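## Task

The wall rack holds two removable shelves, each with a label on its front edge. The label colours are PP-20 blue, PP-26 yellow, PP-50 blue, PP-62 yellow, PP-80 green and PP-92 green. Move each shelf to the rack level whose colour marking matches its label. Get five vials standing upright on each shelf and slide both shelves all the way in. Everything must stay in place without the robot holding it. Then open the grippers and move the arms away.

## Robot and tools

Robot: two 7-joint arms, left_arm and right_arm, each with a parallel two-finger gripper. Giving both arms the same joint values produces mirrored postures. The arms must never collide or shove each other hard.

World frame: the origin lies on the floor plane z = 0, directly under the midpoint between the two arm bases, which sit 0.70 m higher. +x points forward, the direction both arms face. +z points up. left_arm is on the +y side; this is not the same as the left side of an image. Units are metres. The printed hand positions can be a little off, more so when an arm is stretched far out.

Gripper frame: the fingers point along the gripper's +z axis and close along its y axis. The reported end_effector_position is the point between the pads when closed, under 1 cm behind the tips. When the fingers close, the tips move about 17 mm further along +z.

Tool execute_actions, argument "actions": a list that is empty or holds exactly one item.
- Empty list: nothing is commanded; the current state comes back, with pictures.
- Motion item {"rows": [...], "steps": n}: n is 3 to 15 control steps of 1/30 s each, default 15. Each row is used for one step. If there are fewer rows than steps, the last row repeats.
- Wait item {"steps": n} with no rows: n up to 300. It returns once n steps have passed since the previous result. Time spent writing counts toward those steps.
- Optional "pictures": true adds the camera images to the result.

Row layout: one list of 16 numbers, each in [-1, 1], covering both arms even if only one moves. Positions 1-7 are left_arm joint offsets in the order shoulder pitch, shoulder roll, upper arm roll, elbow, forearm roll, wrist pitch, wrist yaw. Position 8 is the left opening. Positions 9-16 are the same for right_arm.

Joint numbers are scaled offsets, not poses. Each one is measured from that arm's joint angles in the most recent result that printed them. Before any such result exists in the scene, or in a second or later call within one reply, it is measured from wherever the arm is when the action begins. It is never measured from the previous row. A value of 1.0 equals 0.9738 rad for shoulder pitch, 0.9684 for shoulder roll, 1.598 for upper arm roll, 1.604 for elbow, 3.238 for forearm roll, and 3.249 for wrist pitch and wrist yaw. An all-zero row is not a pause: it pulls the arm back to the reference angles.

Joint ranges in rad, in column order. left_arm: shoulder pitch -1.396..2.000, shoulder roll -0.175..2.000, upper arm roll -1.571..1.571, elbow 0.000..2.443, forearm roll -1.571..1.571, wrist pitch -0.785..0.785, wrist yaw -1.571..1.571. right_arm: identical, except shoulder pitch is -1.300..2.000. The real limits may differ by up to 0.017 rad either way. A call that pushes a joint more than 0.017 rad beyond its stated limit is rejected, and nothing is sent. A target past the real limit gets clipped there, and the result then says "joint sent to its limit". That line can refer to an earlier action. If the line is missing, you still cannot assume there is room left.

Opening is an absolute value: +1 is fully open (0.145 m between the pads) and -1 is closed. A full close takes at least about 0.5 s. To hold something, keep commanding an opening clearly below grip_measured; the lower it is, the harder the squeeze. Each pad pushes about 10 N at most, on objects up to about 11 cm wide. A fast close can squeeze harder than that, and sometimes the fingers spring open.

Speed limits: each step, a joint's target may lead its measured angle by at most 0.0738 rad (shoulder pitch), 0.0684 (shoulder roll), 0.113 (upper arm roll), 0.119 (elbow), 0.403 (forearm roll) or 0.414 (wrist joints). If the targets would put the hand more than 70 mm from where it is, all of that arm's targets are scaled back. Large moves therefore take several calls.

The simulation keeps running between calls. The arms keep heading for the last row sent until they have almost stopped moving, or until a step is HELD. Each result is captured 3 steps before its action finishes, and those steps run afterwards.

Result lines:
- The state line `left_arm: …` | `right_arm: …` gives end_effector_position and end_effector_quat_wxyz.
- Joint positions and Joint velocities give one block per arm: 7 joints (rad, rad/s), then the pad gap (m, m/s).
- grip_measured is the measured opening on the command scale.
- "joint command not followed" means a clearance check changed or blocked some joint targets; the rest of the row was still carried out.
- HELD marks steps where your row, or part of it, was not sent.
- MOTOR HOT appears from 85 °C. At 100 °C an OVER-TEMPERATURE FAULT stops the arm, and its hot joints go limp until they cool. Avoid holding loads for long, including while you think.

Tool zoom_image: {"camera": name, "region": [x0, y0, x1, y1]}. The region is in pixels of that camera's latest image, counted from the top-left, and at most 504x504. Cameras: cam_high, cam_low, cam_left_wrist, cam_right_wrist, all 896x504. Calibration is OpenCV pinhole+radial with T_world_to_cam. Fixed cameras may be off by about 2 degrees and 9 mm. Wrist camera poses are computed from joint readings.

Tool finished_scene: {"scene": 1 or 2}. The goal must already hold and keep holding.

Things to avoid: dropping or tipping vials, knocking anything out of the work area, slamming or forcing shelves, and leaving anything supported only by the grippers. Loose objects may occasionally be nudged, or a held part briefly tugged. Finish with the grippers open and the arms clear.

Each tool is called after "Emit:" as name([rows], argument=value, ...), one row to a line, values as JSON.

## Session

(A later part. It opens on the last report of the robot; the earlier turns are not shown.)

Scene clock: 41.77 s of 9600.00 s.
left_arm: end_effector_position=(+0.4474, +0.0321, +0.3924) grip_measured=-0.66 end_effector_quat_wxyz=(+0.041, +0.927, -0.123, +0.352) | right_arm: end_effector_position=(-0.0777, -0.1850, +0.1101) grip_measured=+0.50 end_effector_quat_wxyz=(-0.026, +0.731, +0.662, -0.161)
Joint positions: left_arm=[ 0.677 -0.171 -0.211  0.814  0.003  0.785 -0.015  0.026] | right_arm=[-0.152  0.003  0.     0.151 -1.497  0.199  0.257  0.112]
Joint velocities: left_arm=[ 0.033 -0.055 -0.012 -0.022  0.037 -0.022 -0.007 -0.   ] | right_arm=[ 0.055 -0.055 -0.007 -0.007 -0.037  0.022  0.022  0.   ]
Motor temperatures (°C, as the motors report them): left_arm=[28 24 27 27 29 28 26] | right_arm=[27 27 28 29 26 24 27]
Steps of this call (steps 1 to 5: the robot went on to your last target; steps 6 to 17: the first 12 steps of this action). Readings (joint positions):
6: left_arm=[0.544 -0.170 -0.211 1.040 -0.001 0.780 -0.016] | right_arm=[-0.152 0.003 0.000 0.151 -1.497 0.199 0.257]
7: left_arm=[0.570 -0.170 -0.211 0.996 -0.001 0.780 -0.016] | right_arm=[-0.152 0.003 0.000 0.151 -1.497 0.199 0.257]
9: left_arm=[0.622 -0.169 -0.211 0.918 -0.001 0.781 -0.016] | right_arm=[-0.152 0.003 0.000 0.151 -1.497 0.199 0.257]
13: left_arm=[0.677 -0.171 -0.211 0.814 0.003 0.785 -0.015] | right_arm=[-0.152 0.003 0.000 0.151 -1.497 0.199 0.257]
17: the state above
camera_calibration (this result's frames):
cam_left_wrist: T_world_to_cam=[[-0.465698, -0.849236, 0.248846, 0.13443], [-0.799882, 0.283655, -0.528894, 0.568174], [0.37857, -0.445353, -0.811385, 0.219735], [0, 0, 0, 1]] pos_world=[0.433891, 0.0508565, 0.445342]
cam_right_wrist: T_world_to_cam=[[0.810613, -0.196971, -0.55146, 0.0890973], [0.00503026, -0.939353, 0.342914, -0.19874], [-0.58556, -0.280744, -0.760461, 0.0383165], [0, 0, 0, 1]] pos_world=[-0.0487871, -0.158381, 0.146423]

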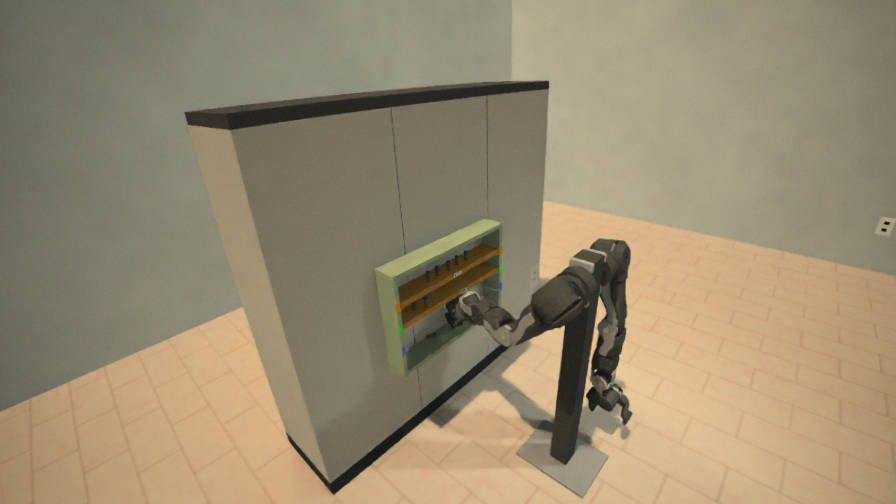

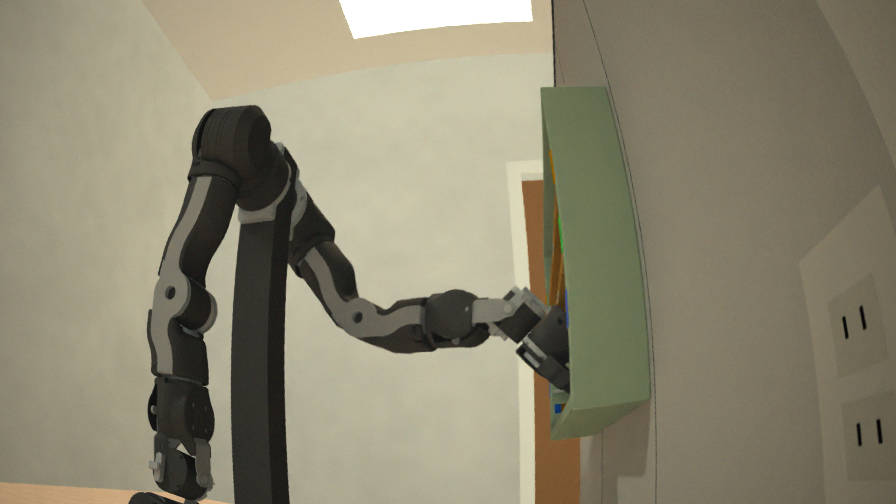

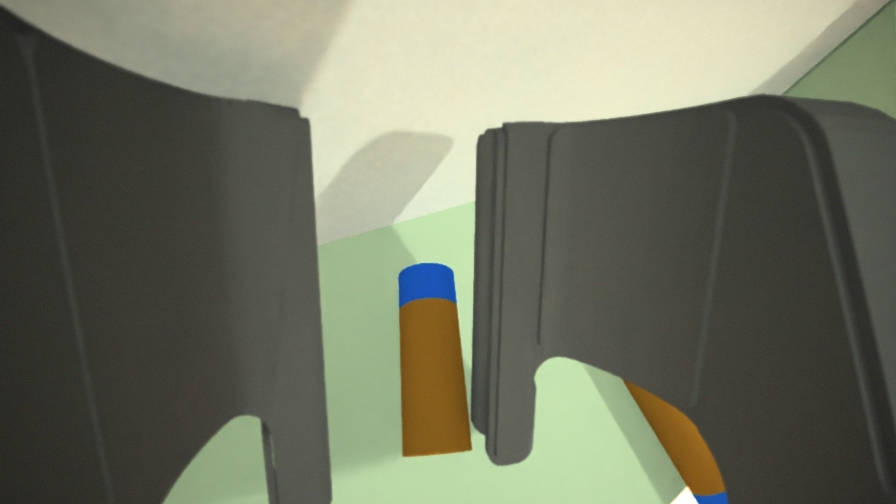

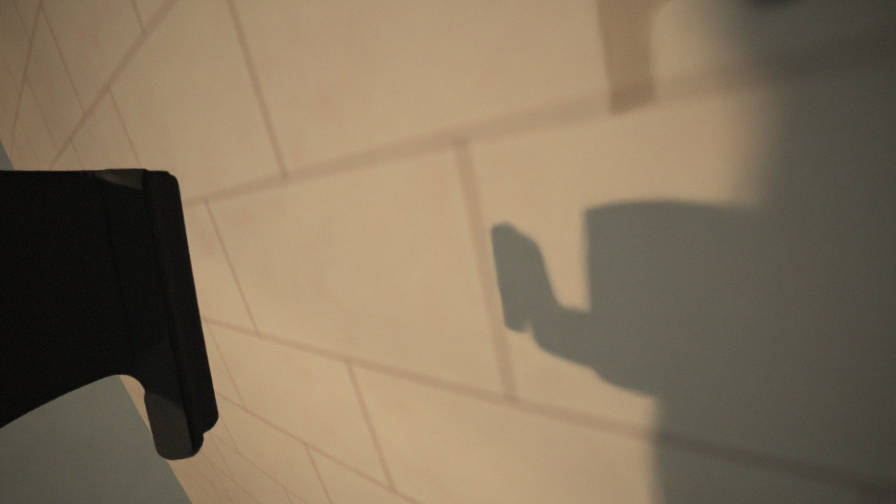

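Emit:
execute_actions([
  {"rows":[[0,0,0,0,0,0,0,-0.72,0,0,0,0,0,0,0,0.5],[0,0,0,0,0,0,0,-0.78,0,0,0,0,0,0,0,0.5],[0,0,0,0,0,0,0,-0.84,0,0,0,0,0,0,0,0.5],[0,0,0,0,0,0,0,-0.9,0,0,0,0,0,0,0,0.5],[0,0,0,0,0,0,0,-1,0,0,0,0,0,0,0,0.5],[0,0,0,0,0,0,0,-1,0,0,0,0,0,0,0,0.5],[-0.03,0,0,0.026,0,0,0,-1,0,0,0,0,0,0,0,0.5],[-0.06,0,0,0.052,0,0,0,-1,0,0,0,0,0,0,0,0.5],[-0.09,0,0,0.077,0,0,0,-1,0,0,0,0,0,0,0,0.5],[-0.12,0,0,0.101,0,0,0,-1,0,0,0,0,0,0,0,0.5],[-0.15,0,0,0.124,0,0,0,-1,0,0,0,0,0,0,0,0.5]]},
])

Emit:
execute_actions([
  {"rows":[[0,0,0,0,0,0,0,-0.86,0,0,0,0,0,0,0,0.5],[0,0,0,0,0,0,0,-0.8,0,0,0,0,0,0,0,0.5],[0,0,0,0,0,0,0,-0.66,0,0,0,0,0,0,0,0.5],[0,0,0,0,0,0,0,-0.66,0,0,0,0,0,0,0,0.5],[0.03,0,-0.006,-0.023,0,0,0,-0.66,0,0,0,0,0,0,0,0.5],[0.06,0,-0.012,-0.047,0,0,0,-0.66,0,0,0,0,0,0,0,0.5],[0.09,0,-0.018,-0.072,0,0,0,-0.66,0,0,0,0,0,0,0,0.5],[0.12,0,-0.024,-0.098,0,0,0,-0.66,0,0,0,0,0,0,0,0.5],[0.145,0,-0.03,-0.12,0,0,0,-0.66,0,0,0,0,0,0,0,0.5]]},
], pictures=true)

Scene clock: 42.37 s of 9600.00 s.
left_arm: end_effector_position=(+0.4271, +0.0265, +0.3928) grip_measured=-0.86 end_effector_quat_wxyz=(+0.062, +0.917, -0.113, +0.378) | right_arm: end_effector_position=(-0.0777, -0.1850, +0.1101) grip_measured=+0.50 end_effector_quat_wxyz=(-0.026, +0.731, +0.662, -0.161)
Joint positions: left_arm=[ 0.526 -0.171 -0.211  1.015  0.     0.777 -0.017  0.01 ] | right_arm=[-0.152  0.003  0.     0.151 -1.497  0.199  0.257  0.112]
Joint velocities: left_arm=[-0.011  0.011 -0.002 -0.017 -0.081 -0.183  0.037  0.   ] | right_arm=[ 0.011  0.033  0.007 -0.007 -0.022  0.007  0.051 -0.   ]
Motor temperatures (°C, as the motors report them): left_arm=[29 24 27 27 29 28 26] | right_arm=[27 27 28 29 26 24 27]
Steps of this call (steps 1 to 3: the last 3 steps of your previous action; steps 4 to 6: the robot went on to your last target; steps 7 to 18: the first 12 steps of this action). Readings (joint positions):
7: left_arm=[0.677 -0.171 -0.211 0.814 0.003 0.786 -0.016] | right_arm=[-0.152 0.003 0.000 0.151 -1.497 0.199 0.257]
8: left_arm=[0.677 -0.171 -0.211 0.814 0.003 0.786 -0.016] | right_arm=[-0.152 0.003 0.000 0.151 -1.497 0.199 0.257]
10: left_arm=[0.677 -0.171 -0.211 0.814 0.004 0.786 -0.016] | right_arm=[-0.152 0.003 0.000 0.151 -1.497 0.199 0.257]
14: left_arm=[0.626 -0.170 -0.211 0.893 0.003 0.785 -0.016] | right_arm=[-0.152 0.003 0.000 0.151 -1.497 0.199 0.257]
18: the state above

Scene clock: 42.87 s of 9600.00 s.
left_arm: end_effector_position=(+0.4451, +0.0241, +0.3932) grip_measured=-0.66 end_effector_quat_wxyz=(+0.034, +0.922, -0.145, +0.356) | right_arm: end_effector_position=(-0.0777, -0.1850, +0.1101) grip_measured=+0.50 end_effector_quat_wxyz=(-0.026, +0.731, +0.662, -0.161)
Joint positions: left_arm=[ 0.67  -0.172 -0.258  0.825  0.001  0.781 -0.017  0.026] | right_arm=[-0.152  0.003  0.     0.151 -1.497  0.199  0.257  0.112]
Joint velocities: left_arm=[-0.033  0.033 -0.012 -0.007  0.022 -0.007 -0.066  0.   ] | right_arm=[-0.011  0.055 -0.017 -0.012  0.022  0.037 -0.051  0.   ]
Motor temperatures (°C, as the motors report them): left_arm=[29 24 27 27 29 28 26] | right_arm=[27 27 28 29 26 24 27]
Steps of this call (steps 1 to 3: the last 3 steps of your previous action; steps 4 to 15: the first 12 steps of this action, its rows measured from where the robot was after step 3). Readings (joint positions):
3: left_arm=[0.530 -0.171 -0.211 1.015 0.001 0.781 -0.017] | right_arm=[-0.152 0.003 0.000 0.151 -1.497 0.199 0.257]
4: left_arm=[0.530 -0.171 -0.211 1.015 0.001 0.781 -0.017] | right_arm=[-0.152 0.003 0.000 0.151 -1.497 0.199 0.257]
5: left_arm=[0.530 -0.171 -0.211 1.015 0.001 0.781 -0.017] | right_arm=[-0.152 0.003 0.000 0.151 -1.497 0.199 0.257]
7: left_arm=[0.530 -0.171 -0.211 1.015 0.001 0.781 -0.017] | right_arm=[-0.152 0.003 0.000 0.151 -1.497 0.199 0.257]
11: left_arm=[0.649 -0.172 -0.246 0.867 0.001 0.781 -0.017] | right_arm=[-0.152 0.003 0.000 0.151 -1.497 0.199 0.257]
15: the state above
camera_calibration (this result's frames):
cam_left_wrist: T_world_to_cam=[[-0.499991, -0.838086, 0.218223, 0.153417], [-0.780348, 0.326704, -0.533218, 0.560917], [0.375588, -0.436894, -0.817348, 0.221207], [0, 0, 0, 1]] pos_world=[0.431335, 0.0419665, 0.446415]
cam_right_wrist: T_world_to_cam=[[0.810613, -0.196971, -0.55146, 0.0890973], [0.00503026, -0.939353, 0.342914, -0.19874], [-0.58556, -0.280744, -0.760461, 0.0383165], [0, 0, 0, 1]] pos_world=[-0.0487871, -0.158381, 0.146423]

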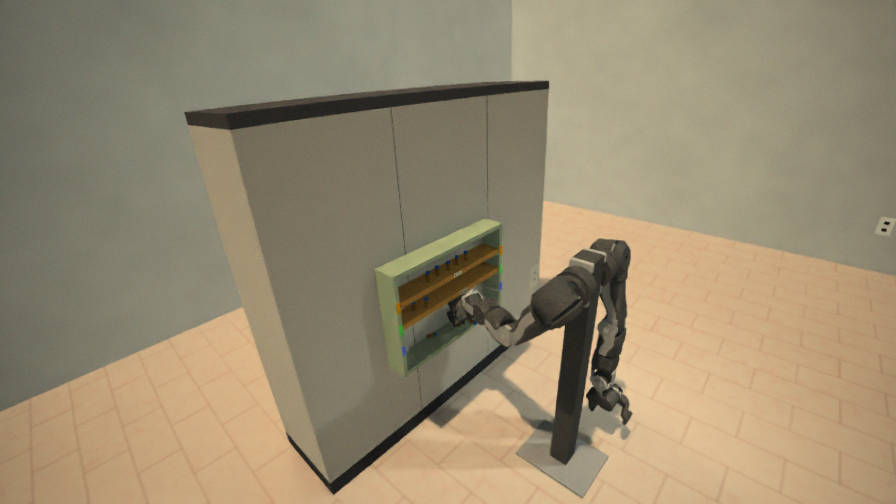

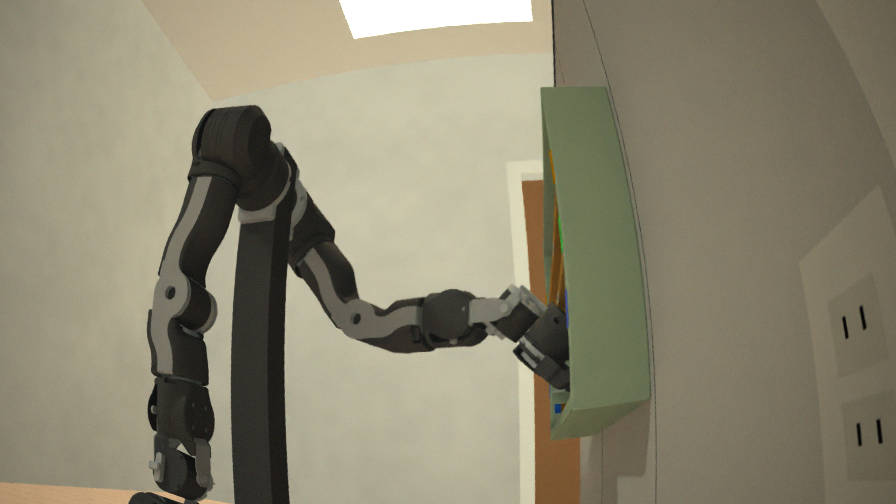

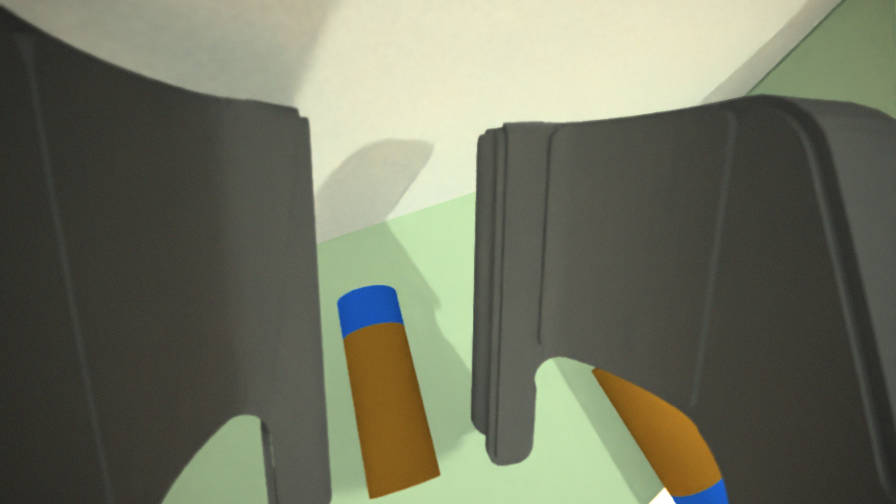

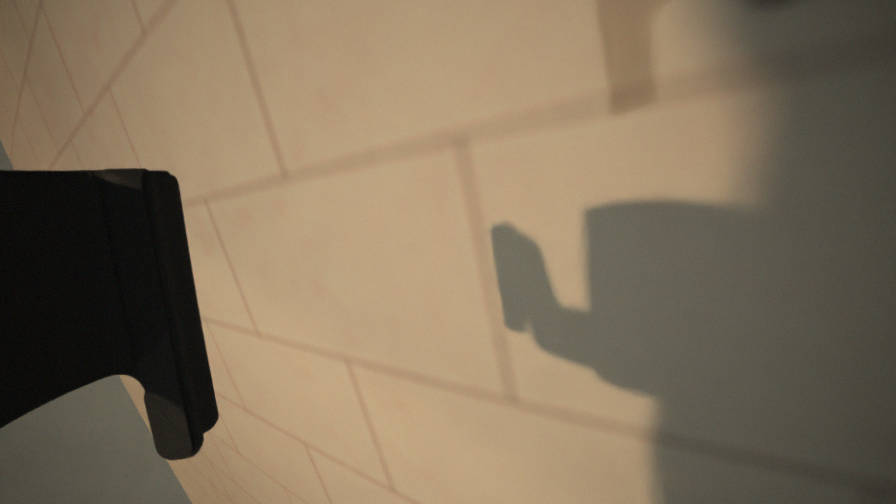

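Emit:
execute_actions([
  {"rows":[[0,0,0,-0.003,0,0,0,-0.72,0,0,0,0,0,0,0,0.5],[0,0,0,-0.003,0,0,0,-0.78,0,0,0,0,0,0,0,0.5],[0,0,0,-0.003,0,0,0,-0.84,0,0,0,0,0,0,0,0.5],[0,0,0,-0.003,0,0,0,-0.9,0,0,0,0,0,0,0,0.5],[0,0,0,-0.003,0,0,0,-1,0,0,0,0,0,0,0,0.5],[0,0,0,-0.003,0,0,0,-1,0,0,0,0,0,0,0,0.5],[-0.03,0,0,0.024,0,0,0,-1,0,0,0,0,0,0,0,0.5],[-0.06,0,0,0.049,0,0,0,-1,0,0,0,0,0,0,0,0.5],[-0.09,0,0,0.074,0,0,0,-1,0,0,0,0,0,0,0,0.5],[-0.11,0,0,0.09,0,0,0,-1,0,0,0,0,0,0,0,0.5]]},
])

Emit:
execute_actions([
  {"rows":[[0,0,0,0,0,0,0,-0.9,0,0,0,0,0,0,0,0.5],[0,0,0,0,0,0,0,-0.86,0,0,0,0,0,0,0,0.5],[0,0,0,0,0,0,0,-0.84,0,0,0,0,0,0,0,0.5],[0,0,0,0,0,0,0,-0.82,0,0,0,0,0,0,0,0.5],[0,0,0,0,0,0,0,-0.75,0,0,0,0,0,0,0,0.5],[0,0,0,0,0,0,0,-0.64,0,0,0,0,0,0,0,0.5],[0,0,0,0.01,0,0,0,-0.64,0,0,0,0,0,0,0,0.5],[0.03,0,-0.005,-0.005,0,0,0,-0.64,0,0,0,0,0,0,0,0.5],[0.06,0,-0.01,-0.032,0,0,0,-0.64,0,0,0,0,0,0,0,0.5],[0.085,0,-0.015,-0.06,0,0,0,-0.64,0,0,0,0,0,0,0,0.5],[0.105,0,-0.02,-0.083,0,0,0,-0.64,0,0,0,0,0,0,0,0.5],[0.11,0,-0.02,-0.093,0,0,0,-0.64,0,0,0,0,0,0,0,0.5]]},
])

Emit:
execute_actions([
  {"steps":6},
], pictures=true)

Scene clock: 43.67 s of 9600.00 s.
left_arm: end_effector_position=(+0.4300, +0.0176, +0.3938) grip_measured=-0.86 end_effector_quat_wxyz=(+0.053, +0.915, -0.138, +0.376) | right_arm: end_effector_position=(-0.0777, -0.1850, +0.1101) grip_measured=+0.50 end_effector_quat_wxyz=(-0.026, +0.731, +0.662, -0.161)
Joint positions: left_arm=[ 0.56  -0.173 -0.258  0.972 -0.001  0.775 -0.017  0.01 ] | right_arm=[-0.152  0.003  0.     0.151 -1.497  0.199  0.257  0.112]
Joint velocities: left_arm=[ 0.055  0.011 -0.007 -0.002 -0.022  0.066  0.051  0.   ] | right_arm=[ 0.033  0.077 -0.012  0.007  0.007 -0.051 -0.007 -0.   ]
Motor temperatures (°C, as the motors report them): left_arm=[29 24 27 27 29 28 26] | right_arm=[27 27 28 29 26 24 27]
Steps of this call (steps 1 to 3: the last 3 steps of your previous action; steps 4 to 12: the robot went on to your last target; steps 13 to 24: the first 12 steps of this action). Readings (joint positions):
13: left_arm=[0.670 -0.172 -0.258 0.824 0.001 0.781 -0.017] | right_arm=[-0.152 0.003 0.000 0.151 -1.497 0.199 0.257]
14: left_arm=[0.670 -0.172 -0.258 0.823 0.001 0.781 -0.017] | right_arm=[-0.152 0.003 0.000 0.151 -1.497 0.199 0.257]
16: left_arm=[0.670 -0.172 -0.258 0.823 0.001 0.781 -0.017] | right_arm=[-0.152 0.003 0.000 0.151 -1.497 0.199 0.257]
20: left_arm=[0.621 -0.170 -0.258 0.901 0.000 0.780 -0.017] | right_arm=[-0.152 0.003 0.000 0.151 -1.497 0.199 0.257]
24: the state above

Scene clock: 44.17 s of 9600.00 s.
left_arm: end_effector_position=(+0.4459, +0.0180, +0.3979) grip_measured=-0.64 end_effector_quat_wxyz=(+0.030, +0.917, -0.159, +0.364) | right_arm: end_effector_position=(-0.0777, -0.1850, +0.1101) grip_measured=+0.50 end_effector_quat_wxyz=(-0.026, +0.731, +0.662, -0.161)
Joint positions: left_arm=[ 0.674 -0.174 -0.288  0.833  0.     0.779 -0.017  0.027] | right_arm=[-0.152  0.003  0.     0.151 -1.497  0.199  0.257  0.112]
Joint velocities: left_arm=[ 0.033 -0.099 -0.007 -0.222  0.037 -0.037  0.022  0.006] | right_arm=[-0.033 -0.011 -0.002  0.002 -0.051 -0.051 -0.007 -0.   ]
Motor temperatures (°C, as the motors report them): left_arm=[29 25 27 27 29 28 26] | right_arm=[27 27 28 29 26 24 27]
Steps of this call (steps 1 to 3: the last 3 steps of your previous action; steps 4 to 15: the first 12 steps of this action, its rows measured from where the robot was after step 3). Readings (joint positions):
3: left_arm=[0.561 -0.173 -0.258 0.972 -0.001 0.778 -0.017] | right_arm=[-0.152 0.003 0.000 0.151 -1.497 0.199 0.257]
4: left_arm=[0.561 -0.173 -0.258 0.972 -0.001 0.778 -0.017] | right_arm=[-0.152 0.003 0.000 0.151 -1.497 0.199 0.257]
5: left_arm=[0.561 -0.173 -0.258 0.972 -0.001 0.778 -0.017] | right_arm=[-0.152 0.003 0.000 0.151 -1.497 0.199 0.257]
7: left_arm=[0.561 -0.173 -0.258 0.972 -0.001 0.778 -0.017] | right_arm=[-0.152 0.003 0.000 0.151 -1.497 0.199 0.257]
11: left_arm=[0.573 -0.172 -0.264 0.967 -0.001 0.779 -0.017] | right_arm=[-0.152 0.003 0.000 0.151 -1.497 0.199 0.257]
15: the state above

Scene clock: 44.37 s of 9600.00 s.
left_arm: end_effector_position=(+0.4440, +0.0185, +0.3934) grip_measured=-0.64 end_effector_quat_wxyz=(+0.030, +0.919, -0.159, +0.360) | right_arm: end_effector_position=(-0.0777, -0.1850, +0.1101) grip_measured=+0.50 end_effector_quat_wxyz=(-0.026, +0.731, +0.662, -0.161)
Joint positions: left_arm=[ 0.669 -0.173 -0.289  0.825  0.     0.773 -0.017  0.027] | right_arm=[-0.152  0.003  0.     0.151 -1.497  0.199  0.257  0.112]
Joint velocities: left_arm=[-0.011 -0.033 -0.007 -0.012 -0.037 -0.022 -0.081 -0.   ] | right_arm=[ 0.055  0.055 -0.012 -0.002 -0.037 -0.037  0.037 -0.   ]
Motor temperatures (°C, as the motors report them): left_arm=[29 25 27 27 29 28 26] | right_arm=[27 27 28 29 26 24 27]
Kept back: nothing.
Steps of this call (steps 1 to 3: the last 3 steps of your previous action; steps 4 to 6: the robot went on to your last target). Readings (joint positions):
1: left_arm=[0.671 -0.174 -0.289 0.826 0.000 0.779 -0.017] | right_arm=[-0.152 0.003 0.000 0.151 -1.497 0.199 0.257]
2: left_arm=[0.668 -0.173 -0.289 0.825 0.000 0.773 -0.017] | right_arm=[-0.152 0.003 0.000 0.151 -1.497 0.199 0.257]
4: left_arm=[0.669 -0.173 -0.289 0.825 0.000 0.773 -0.017] | right_arm=[-0.152 0.003 0.000 0.151 -1.497 0.199 0.257]
6: the state above
camera_calibration (this result's frames):
cam_left_wrist: T_world_to_cam=[[-0.522593, -0.829094, 0.198744, 0.165691], [-0.765727, 0.353919, -0.537033, 0.556529], [0.374911, -0.432834, -0.819815, 0.220545], [0, 0, 0, 1]] pos_world=[0.430054, 0.0358665, 0.44675]
cam_right_wrist: T_world_to_cam=[[0.810613, -0.196971, -0.55146, 0.0890973], [0.00503026, -0.939353, 0.342914, -0.19874], [-0.58556, -0.280744, -0.760461, 0.0383165], [0, 0, 0, 1]] pos_world=[-0.0487871, -0.158381, 0.146423]

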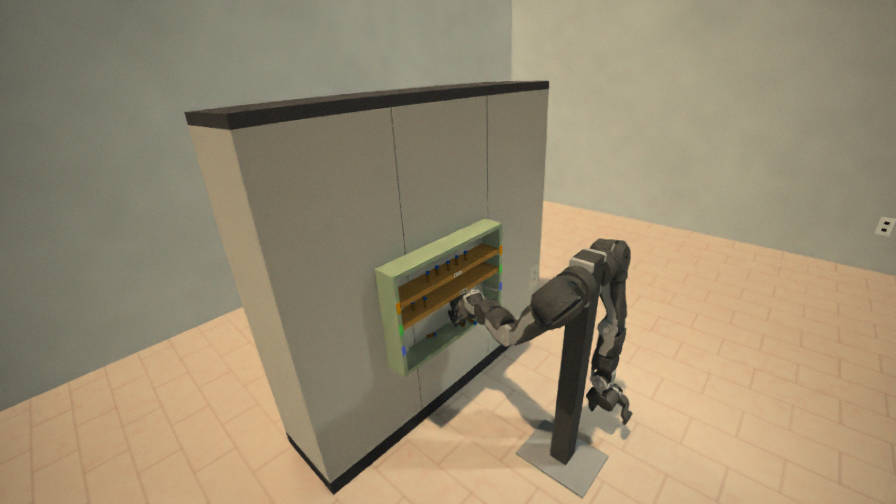

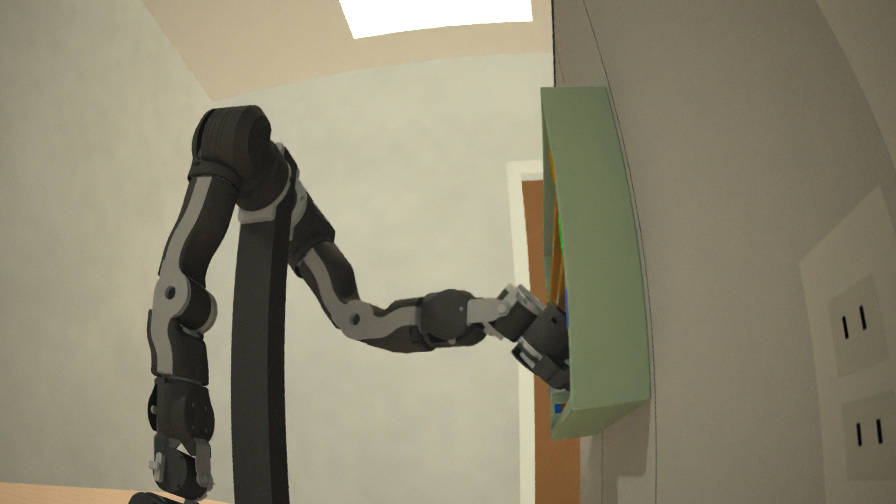

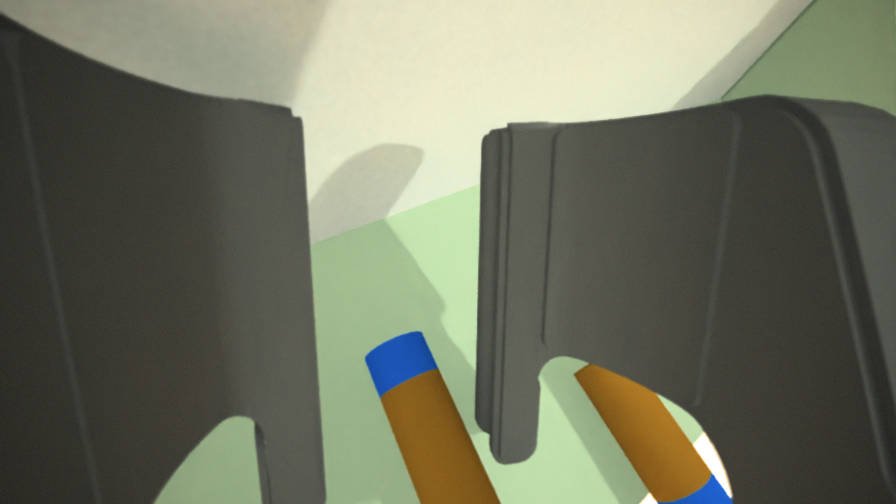

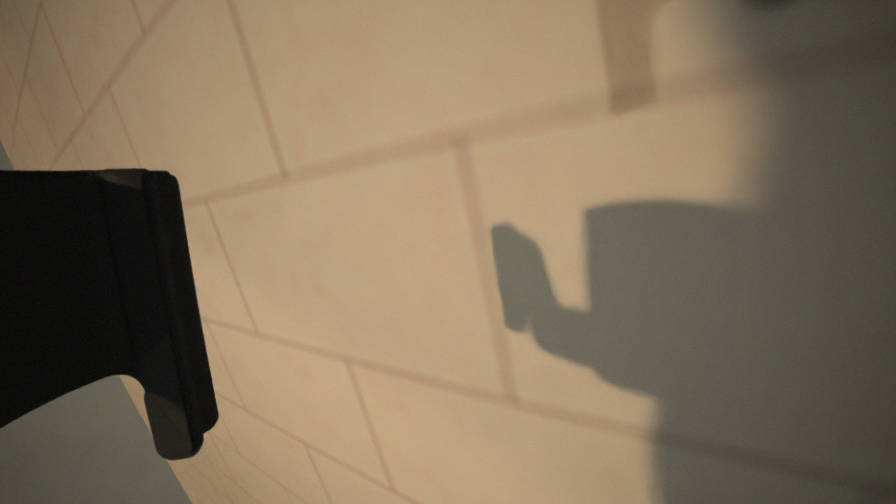

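Good enough. Grip and retract to (-.102,1.649,q2=q3=0).

Emit:
execute_actions([
  {"rows":[[0,0,0,0,0,0,0,-0.7,0,0,0,0,0,0,0,0.5],[0,0,0,0,0,0,0,-0.75,0,0,0,0,0,0,0,0.5],[0,0,0,0,0,0,0,-0.8,0,0,0,0,0,0,0,0.5],[0,0,0,0,0,0,0,-0.85,0,0,0,0,0,0,0,0.5],[0,0,0,0,0,0,0,-0.9,0,0,0,0,0,0,0,0.5],[0,0,0,0,0,0,0,-1,0,0,0,0,0,0,0,0.5]],"steps":9},
])

Emit:
execute_actions([
  {"rows":[[-0.01,0,0,0.02,0,0,0,-1,0,0,0,0,0,0,0,0.5],[-0.04,0,0,0.055,0,0,0,-1,0,0,0,0,0,0,0,0.5],[-0.09,0,0,0.105,0,0,0,-1,0,0,0,0,0,0,0,0.5],[-0.15,0,0,0.165,0,0,0,-1,0,0,0,0,0,0,0,0.5],[-0.21,0,0,0.22,0,0,0,-1,0,0,0,0,0,0,0,0.5],[-0.27,0,0,0.27,0,0,0,-1,0,0,0,0,0,0,0,0.5],[-0.33,0,0,0.32,0,0,0,-1,0,0,0,0,0,0,0,0.5],[-0.39,0.03,0.03,0.36,0,0,0,-1,0,0,0,0,0,0,0,0.5],[-0.45,0.06,0.06,0.4,0,0,0,-1,0,0,0,0,0,0,0,0.5],[-0.51,0.09,0.09,0.44,0,0,0,-1,0,0,0,0,0,0,0,0.5],[-0.57,0.12,0.12,0.47,0,0,0,-1,0,0,0,0,0,0,0,0.5],[-0.63,0.15,0.15,0.495,0,-0.03,0,-1,0,0,0,0,0,0,0,0.5],[-0.69,0.178,0.18,0.51,0,-0.08,0,-1,0,0,0,0,0,0,0,0.5],[-0.75,0.178,0.18,0.514,0,-0.14,0,-1,0,0,0,0,0,0,0,0.5],[-0.792,0.178,0.18,0.514,0,-0.48,0,-1,0,0,0,0,0,0,0,0.5]]},
])

Emit:
execute_actions([
  {"steps":20},
], pictures=true)

Emit:
execute_actions([
  {"rows":[[0.02,0,0,-0.014,0,0,0,-1,0,0,0,0,0,0,0,0.5],[0.05,0,0,-0.034,0,0,0,-1,0,0,0,0,0,0,0,0.5],[0.09,0,0,-0.06,0,0,0,-1,0,0,0,0,0,0,0,0.5],[0.13,0,0,-0.085,0,0,0,-1,0,0,0,0,0,0,0,0.5],[0.17,0,0,-0.11,0,0,0,-1,0,0,0,0,0,0,0,0.5],[0.21,0,0,-0.136,0,0,0,-1,0,0,0,0,0,0,0,0.5],[0.25,0,0,-0.163,0,0,0,-1,0,0,0,0,0,0,0,0.5],[0.29,0,0,-0.191,0,0,0,-1,0,0,0,0,0,0,0,0.5],[0.325,0,0,-0.217,0,0,0,-1,0,0,0,0,0,0,0,0.5],[0.355,0,0,-0.24,0,0,0,-1,0,0,0,0,0,0,0,0.5],[0.37,0,0,-0.252,0,0,0,-1,0,0,0,0,0,0,0,0.5],[0.376,0,0,-0.257,0,0,0,-1,0,0,0,0,0,0,0,0.5]]},
])

Emit:
execute_actions([
  {"rows":[[-0.004,0,0,0,0,0,0,-1,0,0,0,0,0,0,0,0.5],[-0.008,0,0,0,0,0,0,-1,0,0,0,0,0,0,0,0.5],[-0.012,0,0,0,0,0,0,-1,0,0,0,0,0,0,0,0.5],[-0.016,0,0,0,0,0,0,-1,0,0,0,0,0,0,0,0.5],[-0.02,0,0,0,0,0,0,-1,0,0,0,0,0,0,0,0.5],[-0.024,0,0,0,0,0,0,-1,0,0,0,0,0,0,0,0.5],[-0.028,0,0,0,0,0,0,-1,0,0,0,0,0,0,0,0.5]],"steps":13},
])

Scene clock: 45.57 s of 9600.00 s.
left_arm: end_effector_position=(+0.4439, +0.0183, +0.3934) grip_measured=-0.87 end_effector_quat_wxyz=(+0.031, +0.919, -0.159, +0.360) | right_arm: end_effector_position=(-0.0777, -0.1850, +0.1101) grip_measured=+0.50 end_effector_quat_wxyz=(-0.026, +0.731, +0.662, -0.161)
Joint positions: left_arm=[ 0.669 -0.173 -0.289  0.825  0.001  0.773 -0.017  0.01 ] | right_arm=[-0.152  0.003  0.     0.151 -1.497  0.199  0.257  0.112]
Joint velocities: left_arm=[-0.011 -0.011  0.017 -0.007 -0.066 -0.022  0.022 -0.   ] | right_arm=[-0.077 -0.033  0.012  0.012  0.081 -0.007  0.037  0.   ]
Motor temperatures (°C, as the motors report them): left_arm=[29 25 27 27 29 28 26] | right_arm=[27 27 28 29 26 24 27]
Steps of this call (steps 1 to 15: the robot went on to your last target; steps 16 to 30: nothing new was sent; steps 31 to 36: the first 6 steps of this action). Readings (joint positions):
31: left_arm=[0.669 -0.173 -0.289 0.825 0.001 0.773 -0.017] | right_arm=[-0.152 0.003 0.000 0.151 -1.497 0.199 0.257]
32: left_arm=[0.669 -0.173 -0.289 0.825 0.001 0.773 -0.017] | right_arm=[-0.152 0.003 0.000 0.151 -1.497 0.199 0.257]
34: left_arm=[0.669 -0.173 -0.289 0.825 0.001 0.773 -0.017] | right_arm=[-0.152 0.003 0.000 0.151 -1.497 0.199 0.257]
36: the state above

Scene clock: 46.07 s of 9600.00 s.
left_arm: end_effector_position=(+0.3581, +0.1393, +0.4015) grip_measured=-0.87 end_effector_quat_wxyz=(+0.004, +0.892, -0.012, +0.451) | right_arm: end_effector_position=(-0.0777, -0.1850, +0.1101) grip_measured=+0.50 end_effector_quat_wxyz=(-0.026, +0.731, +0.662, -0.161)
Joint positions: left_arm=[ 0.058 -0.012 -0.04   1.61  -0.001  0.732 -0.02   0.01 ] | right_arm=[-0.152  0.003  0.     0.151 -1.497  0.199  0.257  0.112]
Joint velocities: left_arm=[-1.747  0.868  1.331  0.872 -0.286 -1.033 -0.418  0.   ] | right_arm=[-0.033 -0.033 -0.017  0.007 -0.007 -0.066 -0.022 -0.   ]
Motor temperatures (°C, as the motors report them): left_arm=[29 25 27 27 29 28 26] | right_arm=[27 27 28 29 26 24 27]
Steps of this call (steps 1 to 3: the last 3 steps of your previous action; steps 4 to 15: the first 12 steps of this action, its rows measured from where the robot was after step 3). Readings (joint positions):
3: left_arm=[0.669 -0.173 -0.289 0.825 0.001 0.773 -0.017] | right_arm=[-0.152 0.003 0.000 0.151 -1.497 0.199 0.257]
4: left_arm=[0.660 -0.172 -0.289 0.844 0.001 0.774 -0.017] | right_arm=[-0.152 0.003 0.000 0.151 -1.497 0.199 0.257]
5: left_arm=[0.634 -0.170 -0.288 0.899 0.001 0.775 -0.017] | right_arm=[-0.152 0.003 0.000 0.151 -1.497 0.199 0.257]
7: left_arm=[0.529 -0.171 -0.288 1.078 0.001 0.774 -0.018] | right_arm=[-0.152 0.003 0.000 0.151 -1.497 0.199 0.257]
11: left_arm=[0.289 -0.170 -0.267 1.396 0.006 0.773 -0.011] | right_arm=[-0.152 0.003 0.000 0.151 -1.497 0.199 0.257]
15: the state above

Scene clock: 46.73 s of 9600.00 s.
left_arm: end_effector_position=(+0.3129, +0.1565, +0.5845) grip_measured=-0.87 end_effector_quat_wxyz=(-0.003, +0.397, +0.009, +0.918) | right_arm: end_effector_position=(-0.0777, -0.1850, +0.1101) grip_measured=+0.50 end_effector_quat_wxyz=(-0.026, +0.731, +0.662, -0.161)
Joint positions: left_arm=[-0.105 -0.    -0.     1.649  0.001 -0.781 -0.018  0.01 ] | right_arm=[-0.152  0.003  0.     0.151 -1.497  0.199  0.257  0.112]
Joint velocities: left_arm=[-0.011 -0.033 -0.007  0.017  0.007 -0.022 -0.037 -0.   ] | right_arm=[-0.033 -0.077 -0.002 -0.002 -0.022 -0.022  0.022 -0.   ]
Motor temperatures (°C, as the motors report them): left_arm=[29 25 27 27 29 28 26] | right_arm=[27 27 28 29 26 24 27]
joint sent to its limit (left arm) — the command would take joint 6 (wrist pitch) past its lower limit, so that joint was sent only as far as its limit.
Kept back: nothing.
Steps of this call (steps 1 to 3: the last 3 steps of your previous action; steps 4 to 20: the robot went on to your last target). Readings (joint positions):
1: left_arm=[-0.005 0.011 0.005 1.635 -0.003 0.639 -0.024] | right_arm=[-0.152 0.003 0.000 0.151 -1.497 0.199 0.257]
2: left_arm=[-0.064 0.020 0.019 1.644 -0.006 0.498 -0.030] | right_arm=[-0.152 0.003 0.000 0.151 -1.497 0.199 0.257]
4: left_arm=[-0.133 -0.002 -0.000 1.638 -0.004 0.150 -0.027] | right_arm=[-0.152 0.003 0.000 0.151 -1.497 0.199 0.257]
8: left_arm=[-0.088 0.001 -0.000 1.657 0.001 -0.581 -0.018] | right_arm=[-0.152 0.003 0.000 0.151 -1.497 0.199 0.257]
20: the state above
camera_calibration (this result's frames):
cam_left_wrist: T_world_to_cam=[[-0.238808, -0.944398, -0.226016, 0.35111], [0.555024, 0.0582406, -0.829793, 0.314071], [0.796818, -0.323606, 0.510255, -0.440398], [0, 0, 0, 1]] pos_world=[0.260448, 0.170781, 0.564685]
cam_right_wrist: T_world_to_cam=[[0.810613, -0.196971, -0.55146, 0.0890973], [0.00503026, -0.939353, 0.342914, -0.19874], [-0.58556, -0.280744, -0.760461, 0.0383165], [0, 0, 0, 1]] pos_world=[-0.0487871, -0.158381, 0.146423]

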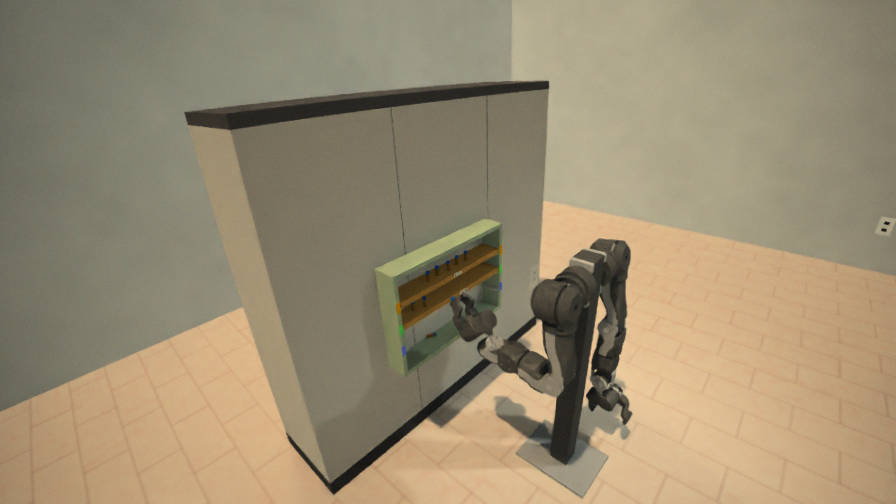

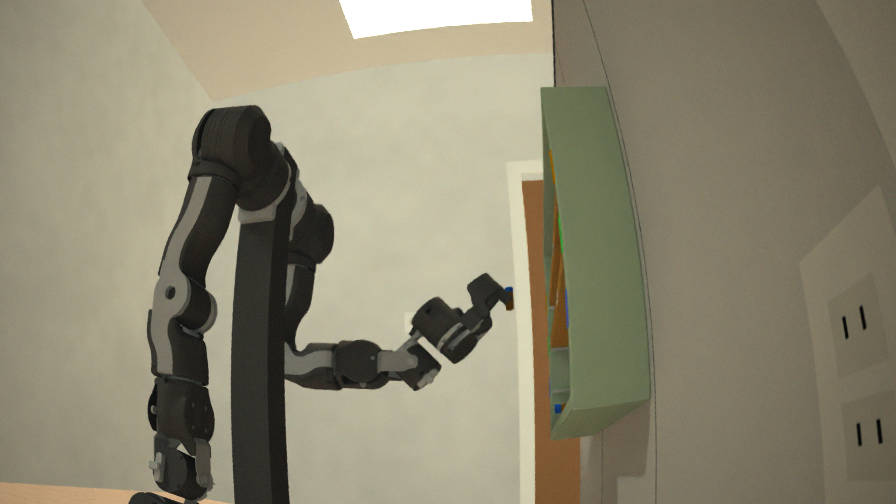

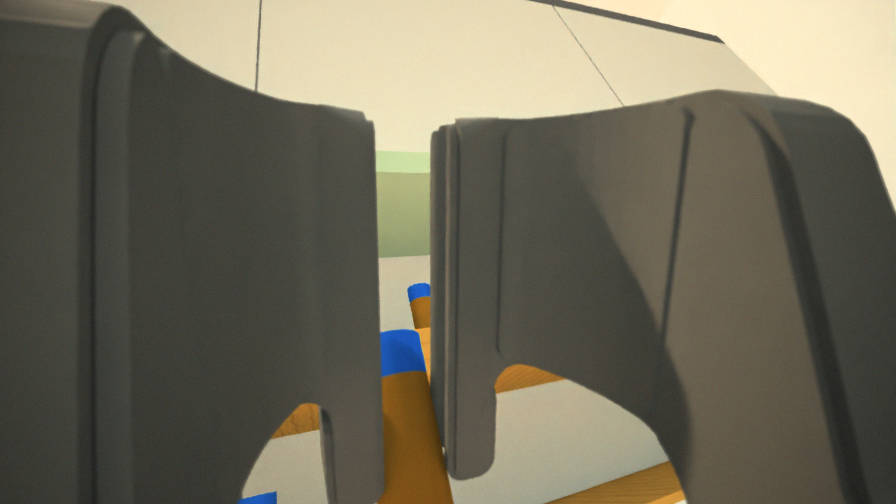

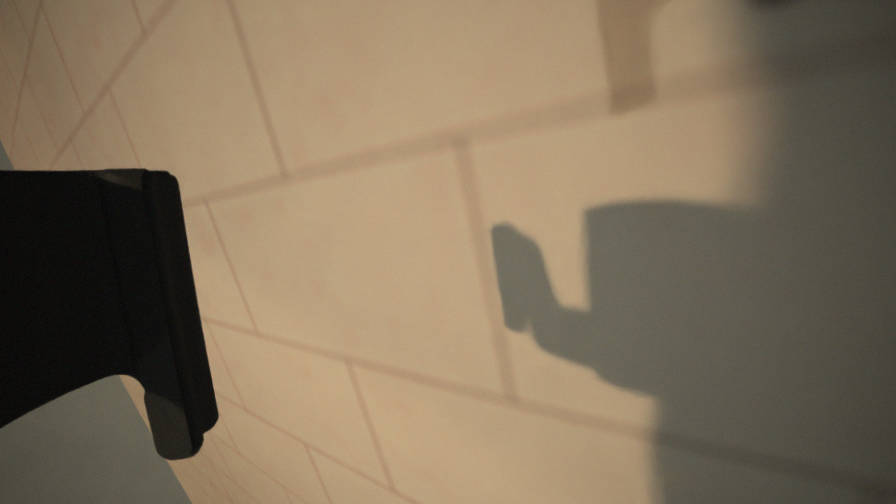

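Scene clock: 47.13 s of 9600.00 s.
left_arm: end_effector_position=(+0.3976, +0.1565, +0.5782) grip_measured=-0.87 end_effector_quat_wxyz=(-0.003, +0.415, +0.009, +0.910) | right_arm: end_effector_position=(-0.0777, -0.1850, +0.1101) grip_measured=+0.50 end_effector_quat_wxyz=(-0.026, +0.731, +0.662, -0.161)
Joint positions: left_arm=[ 0.266 -0.    -0.     1.242  0.001 -0.778 -0.018  0.01 ] | right_arm=[-0.152  0.003  0.     0.151 -1.497  0.199  0.257  0.112]
Joint velocities: left_arm=[ 0.011  0.011 -0.012 -0.081  0.022 -0.007  0.007 -0.   ] | right_arm=[-0.099  0.011  0.007 -0.007  0.066  0.007  0.007 -0.   ]
Motor temperatures (°C, as the motors report them): left_arm=[29 25 27 27 29 28 26] | right_arm=[27 27 28 29 26 24 27]
Steps of this call (steps 1 to 12: the first 12 steps of this action). Readings (joint positions):
1: left_arm=[-0.095 -0.000 -0.000 1.636 0.001 -0.783 -0.018] | right_arm=[-0.152 0.003 0.000 0.151 -1.497 0.199 0.257]
2: left_arm=[-0.067 -0.000 -0.000 1.602 0.001 -0.784 -0.018] | right_arm=[-0.152 0.003 0.000 0.151 -1.497 0.199 0.257]
4: left_arm=[0.019 -0.000 -0.000 1.517 0.001 -0.780 -0.018] | right_arm=[-0.152 0.003 0.000 0.151 -1.497 0.199 0.257]
8: left_arm=[0.177 -0.000 -0.000 1.351 0.001 -0.781 -0.018] | right_arm=[-0.152 0.003 0.000 0.151 -1.497 0.199 0.257]
12: the state above

Scene clock: 47.57 s of 9600.00 s.
left_arm: end_effector_position=(+0.3940, +0.1565, +0.5685) grip_measured=-0.87 end_effector_quat_wxyz=(-0.004, +0.424, +0.009, +0.906) | right_arm: end_effector_position=(-0.0777, -0.1850, +0.1101) grip_measured=+0.50 end_effector_quat_wxyz=(-0.026, +0.731, +0.662, -0.161)
Joint positions: left_arm=[ 0.241 -0.    -0.     1.24   0.001 -0.784 -0.018  0.01 ] | right_arm=[-0.152  0.003  0.     0.151 -1.497  0.199  0.257  0.112]
Joint velocities: left_arm=[ 0.033 -0.077  0.022  0.012 -0.037  0.022 -0.022 -0.   ] | right_arm=[ 0.011  0.033 -0.002 -0.012 -0.022 -0.022 -0.066  0.   ]
Motor temperatures (°C, as the motors report them): left_arm=[29 25 27 27 29 28 26] | right_arm=[27 27 28 29 26 24 27]
Steps of this call (steps 1 to 3: the last 3 steps of your previous action; steps 4 to 13: the first 10 steps of this action, its rows measured from where the robot was after step 3). Readings (joint positions):
3: left_arm=[0.263 -0.000 -0.000 1.240 0.001 -0.778 -0.018] | right_arm=[-0.152 0.003 0.000 0.151 -1.497 0.199 0.257]
4: left_arm=[0.262 -0.000 -0.000 1.240 0.001 -0.778 -0.018] | right_arm=[-0.152 0.003 0.000 0.151 -1.497 0.199 0.257]
5: left_arm=[0.260 -0.000 -0.000 1.240 0.001 -0.778 -0.018] | right_arm=[-0.152 0.003 0.000 0.151 -1.497 0.199 0.257]
7: left_arm=[0.250 -0.000 -0.000 1.240 0.001 -0.778 -0.018] | right_arm=[-0.152 0.003 0.000 0.151 -1.497 0.199 0.257]
11: left_arm=[0.241 -0.000 -0.000 1.240 0.001 -0.784 -0.018] | right_arm=[-0.152 0.003 0.000 0.151 -1.497 0.199 0.257]
13: the state above


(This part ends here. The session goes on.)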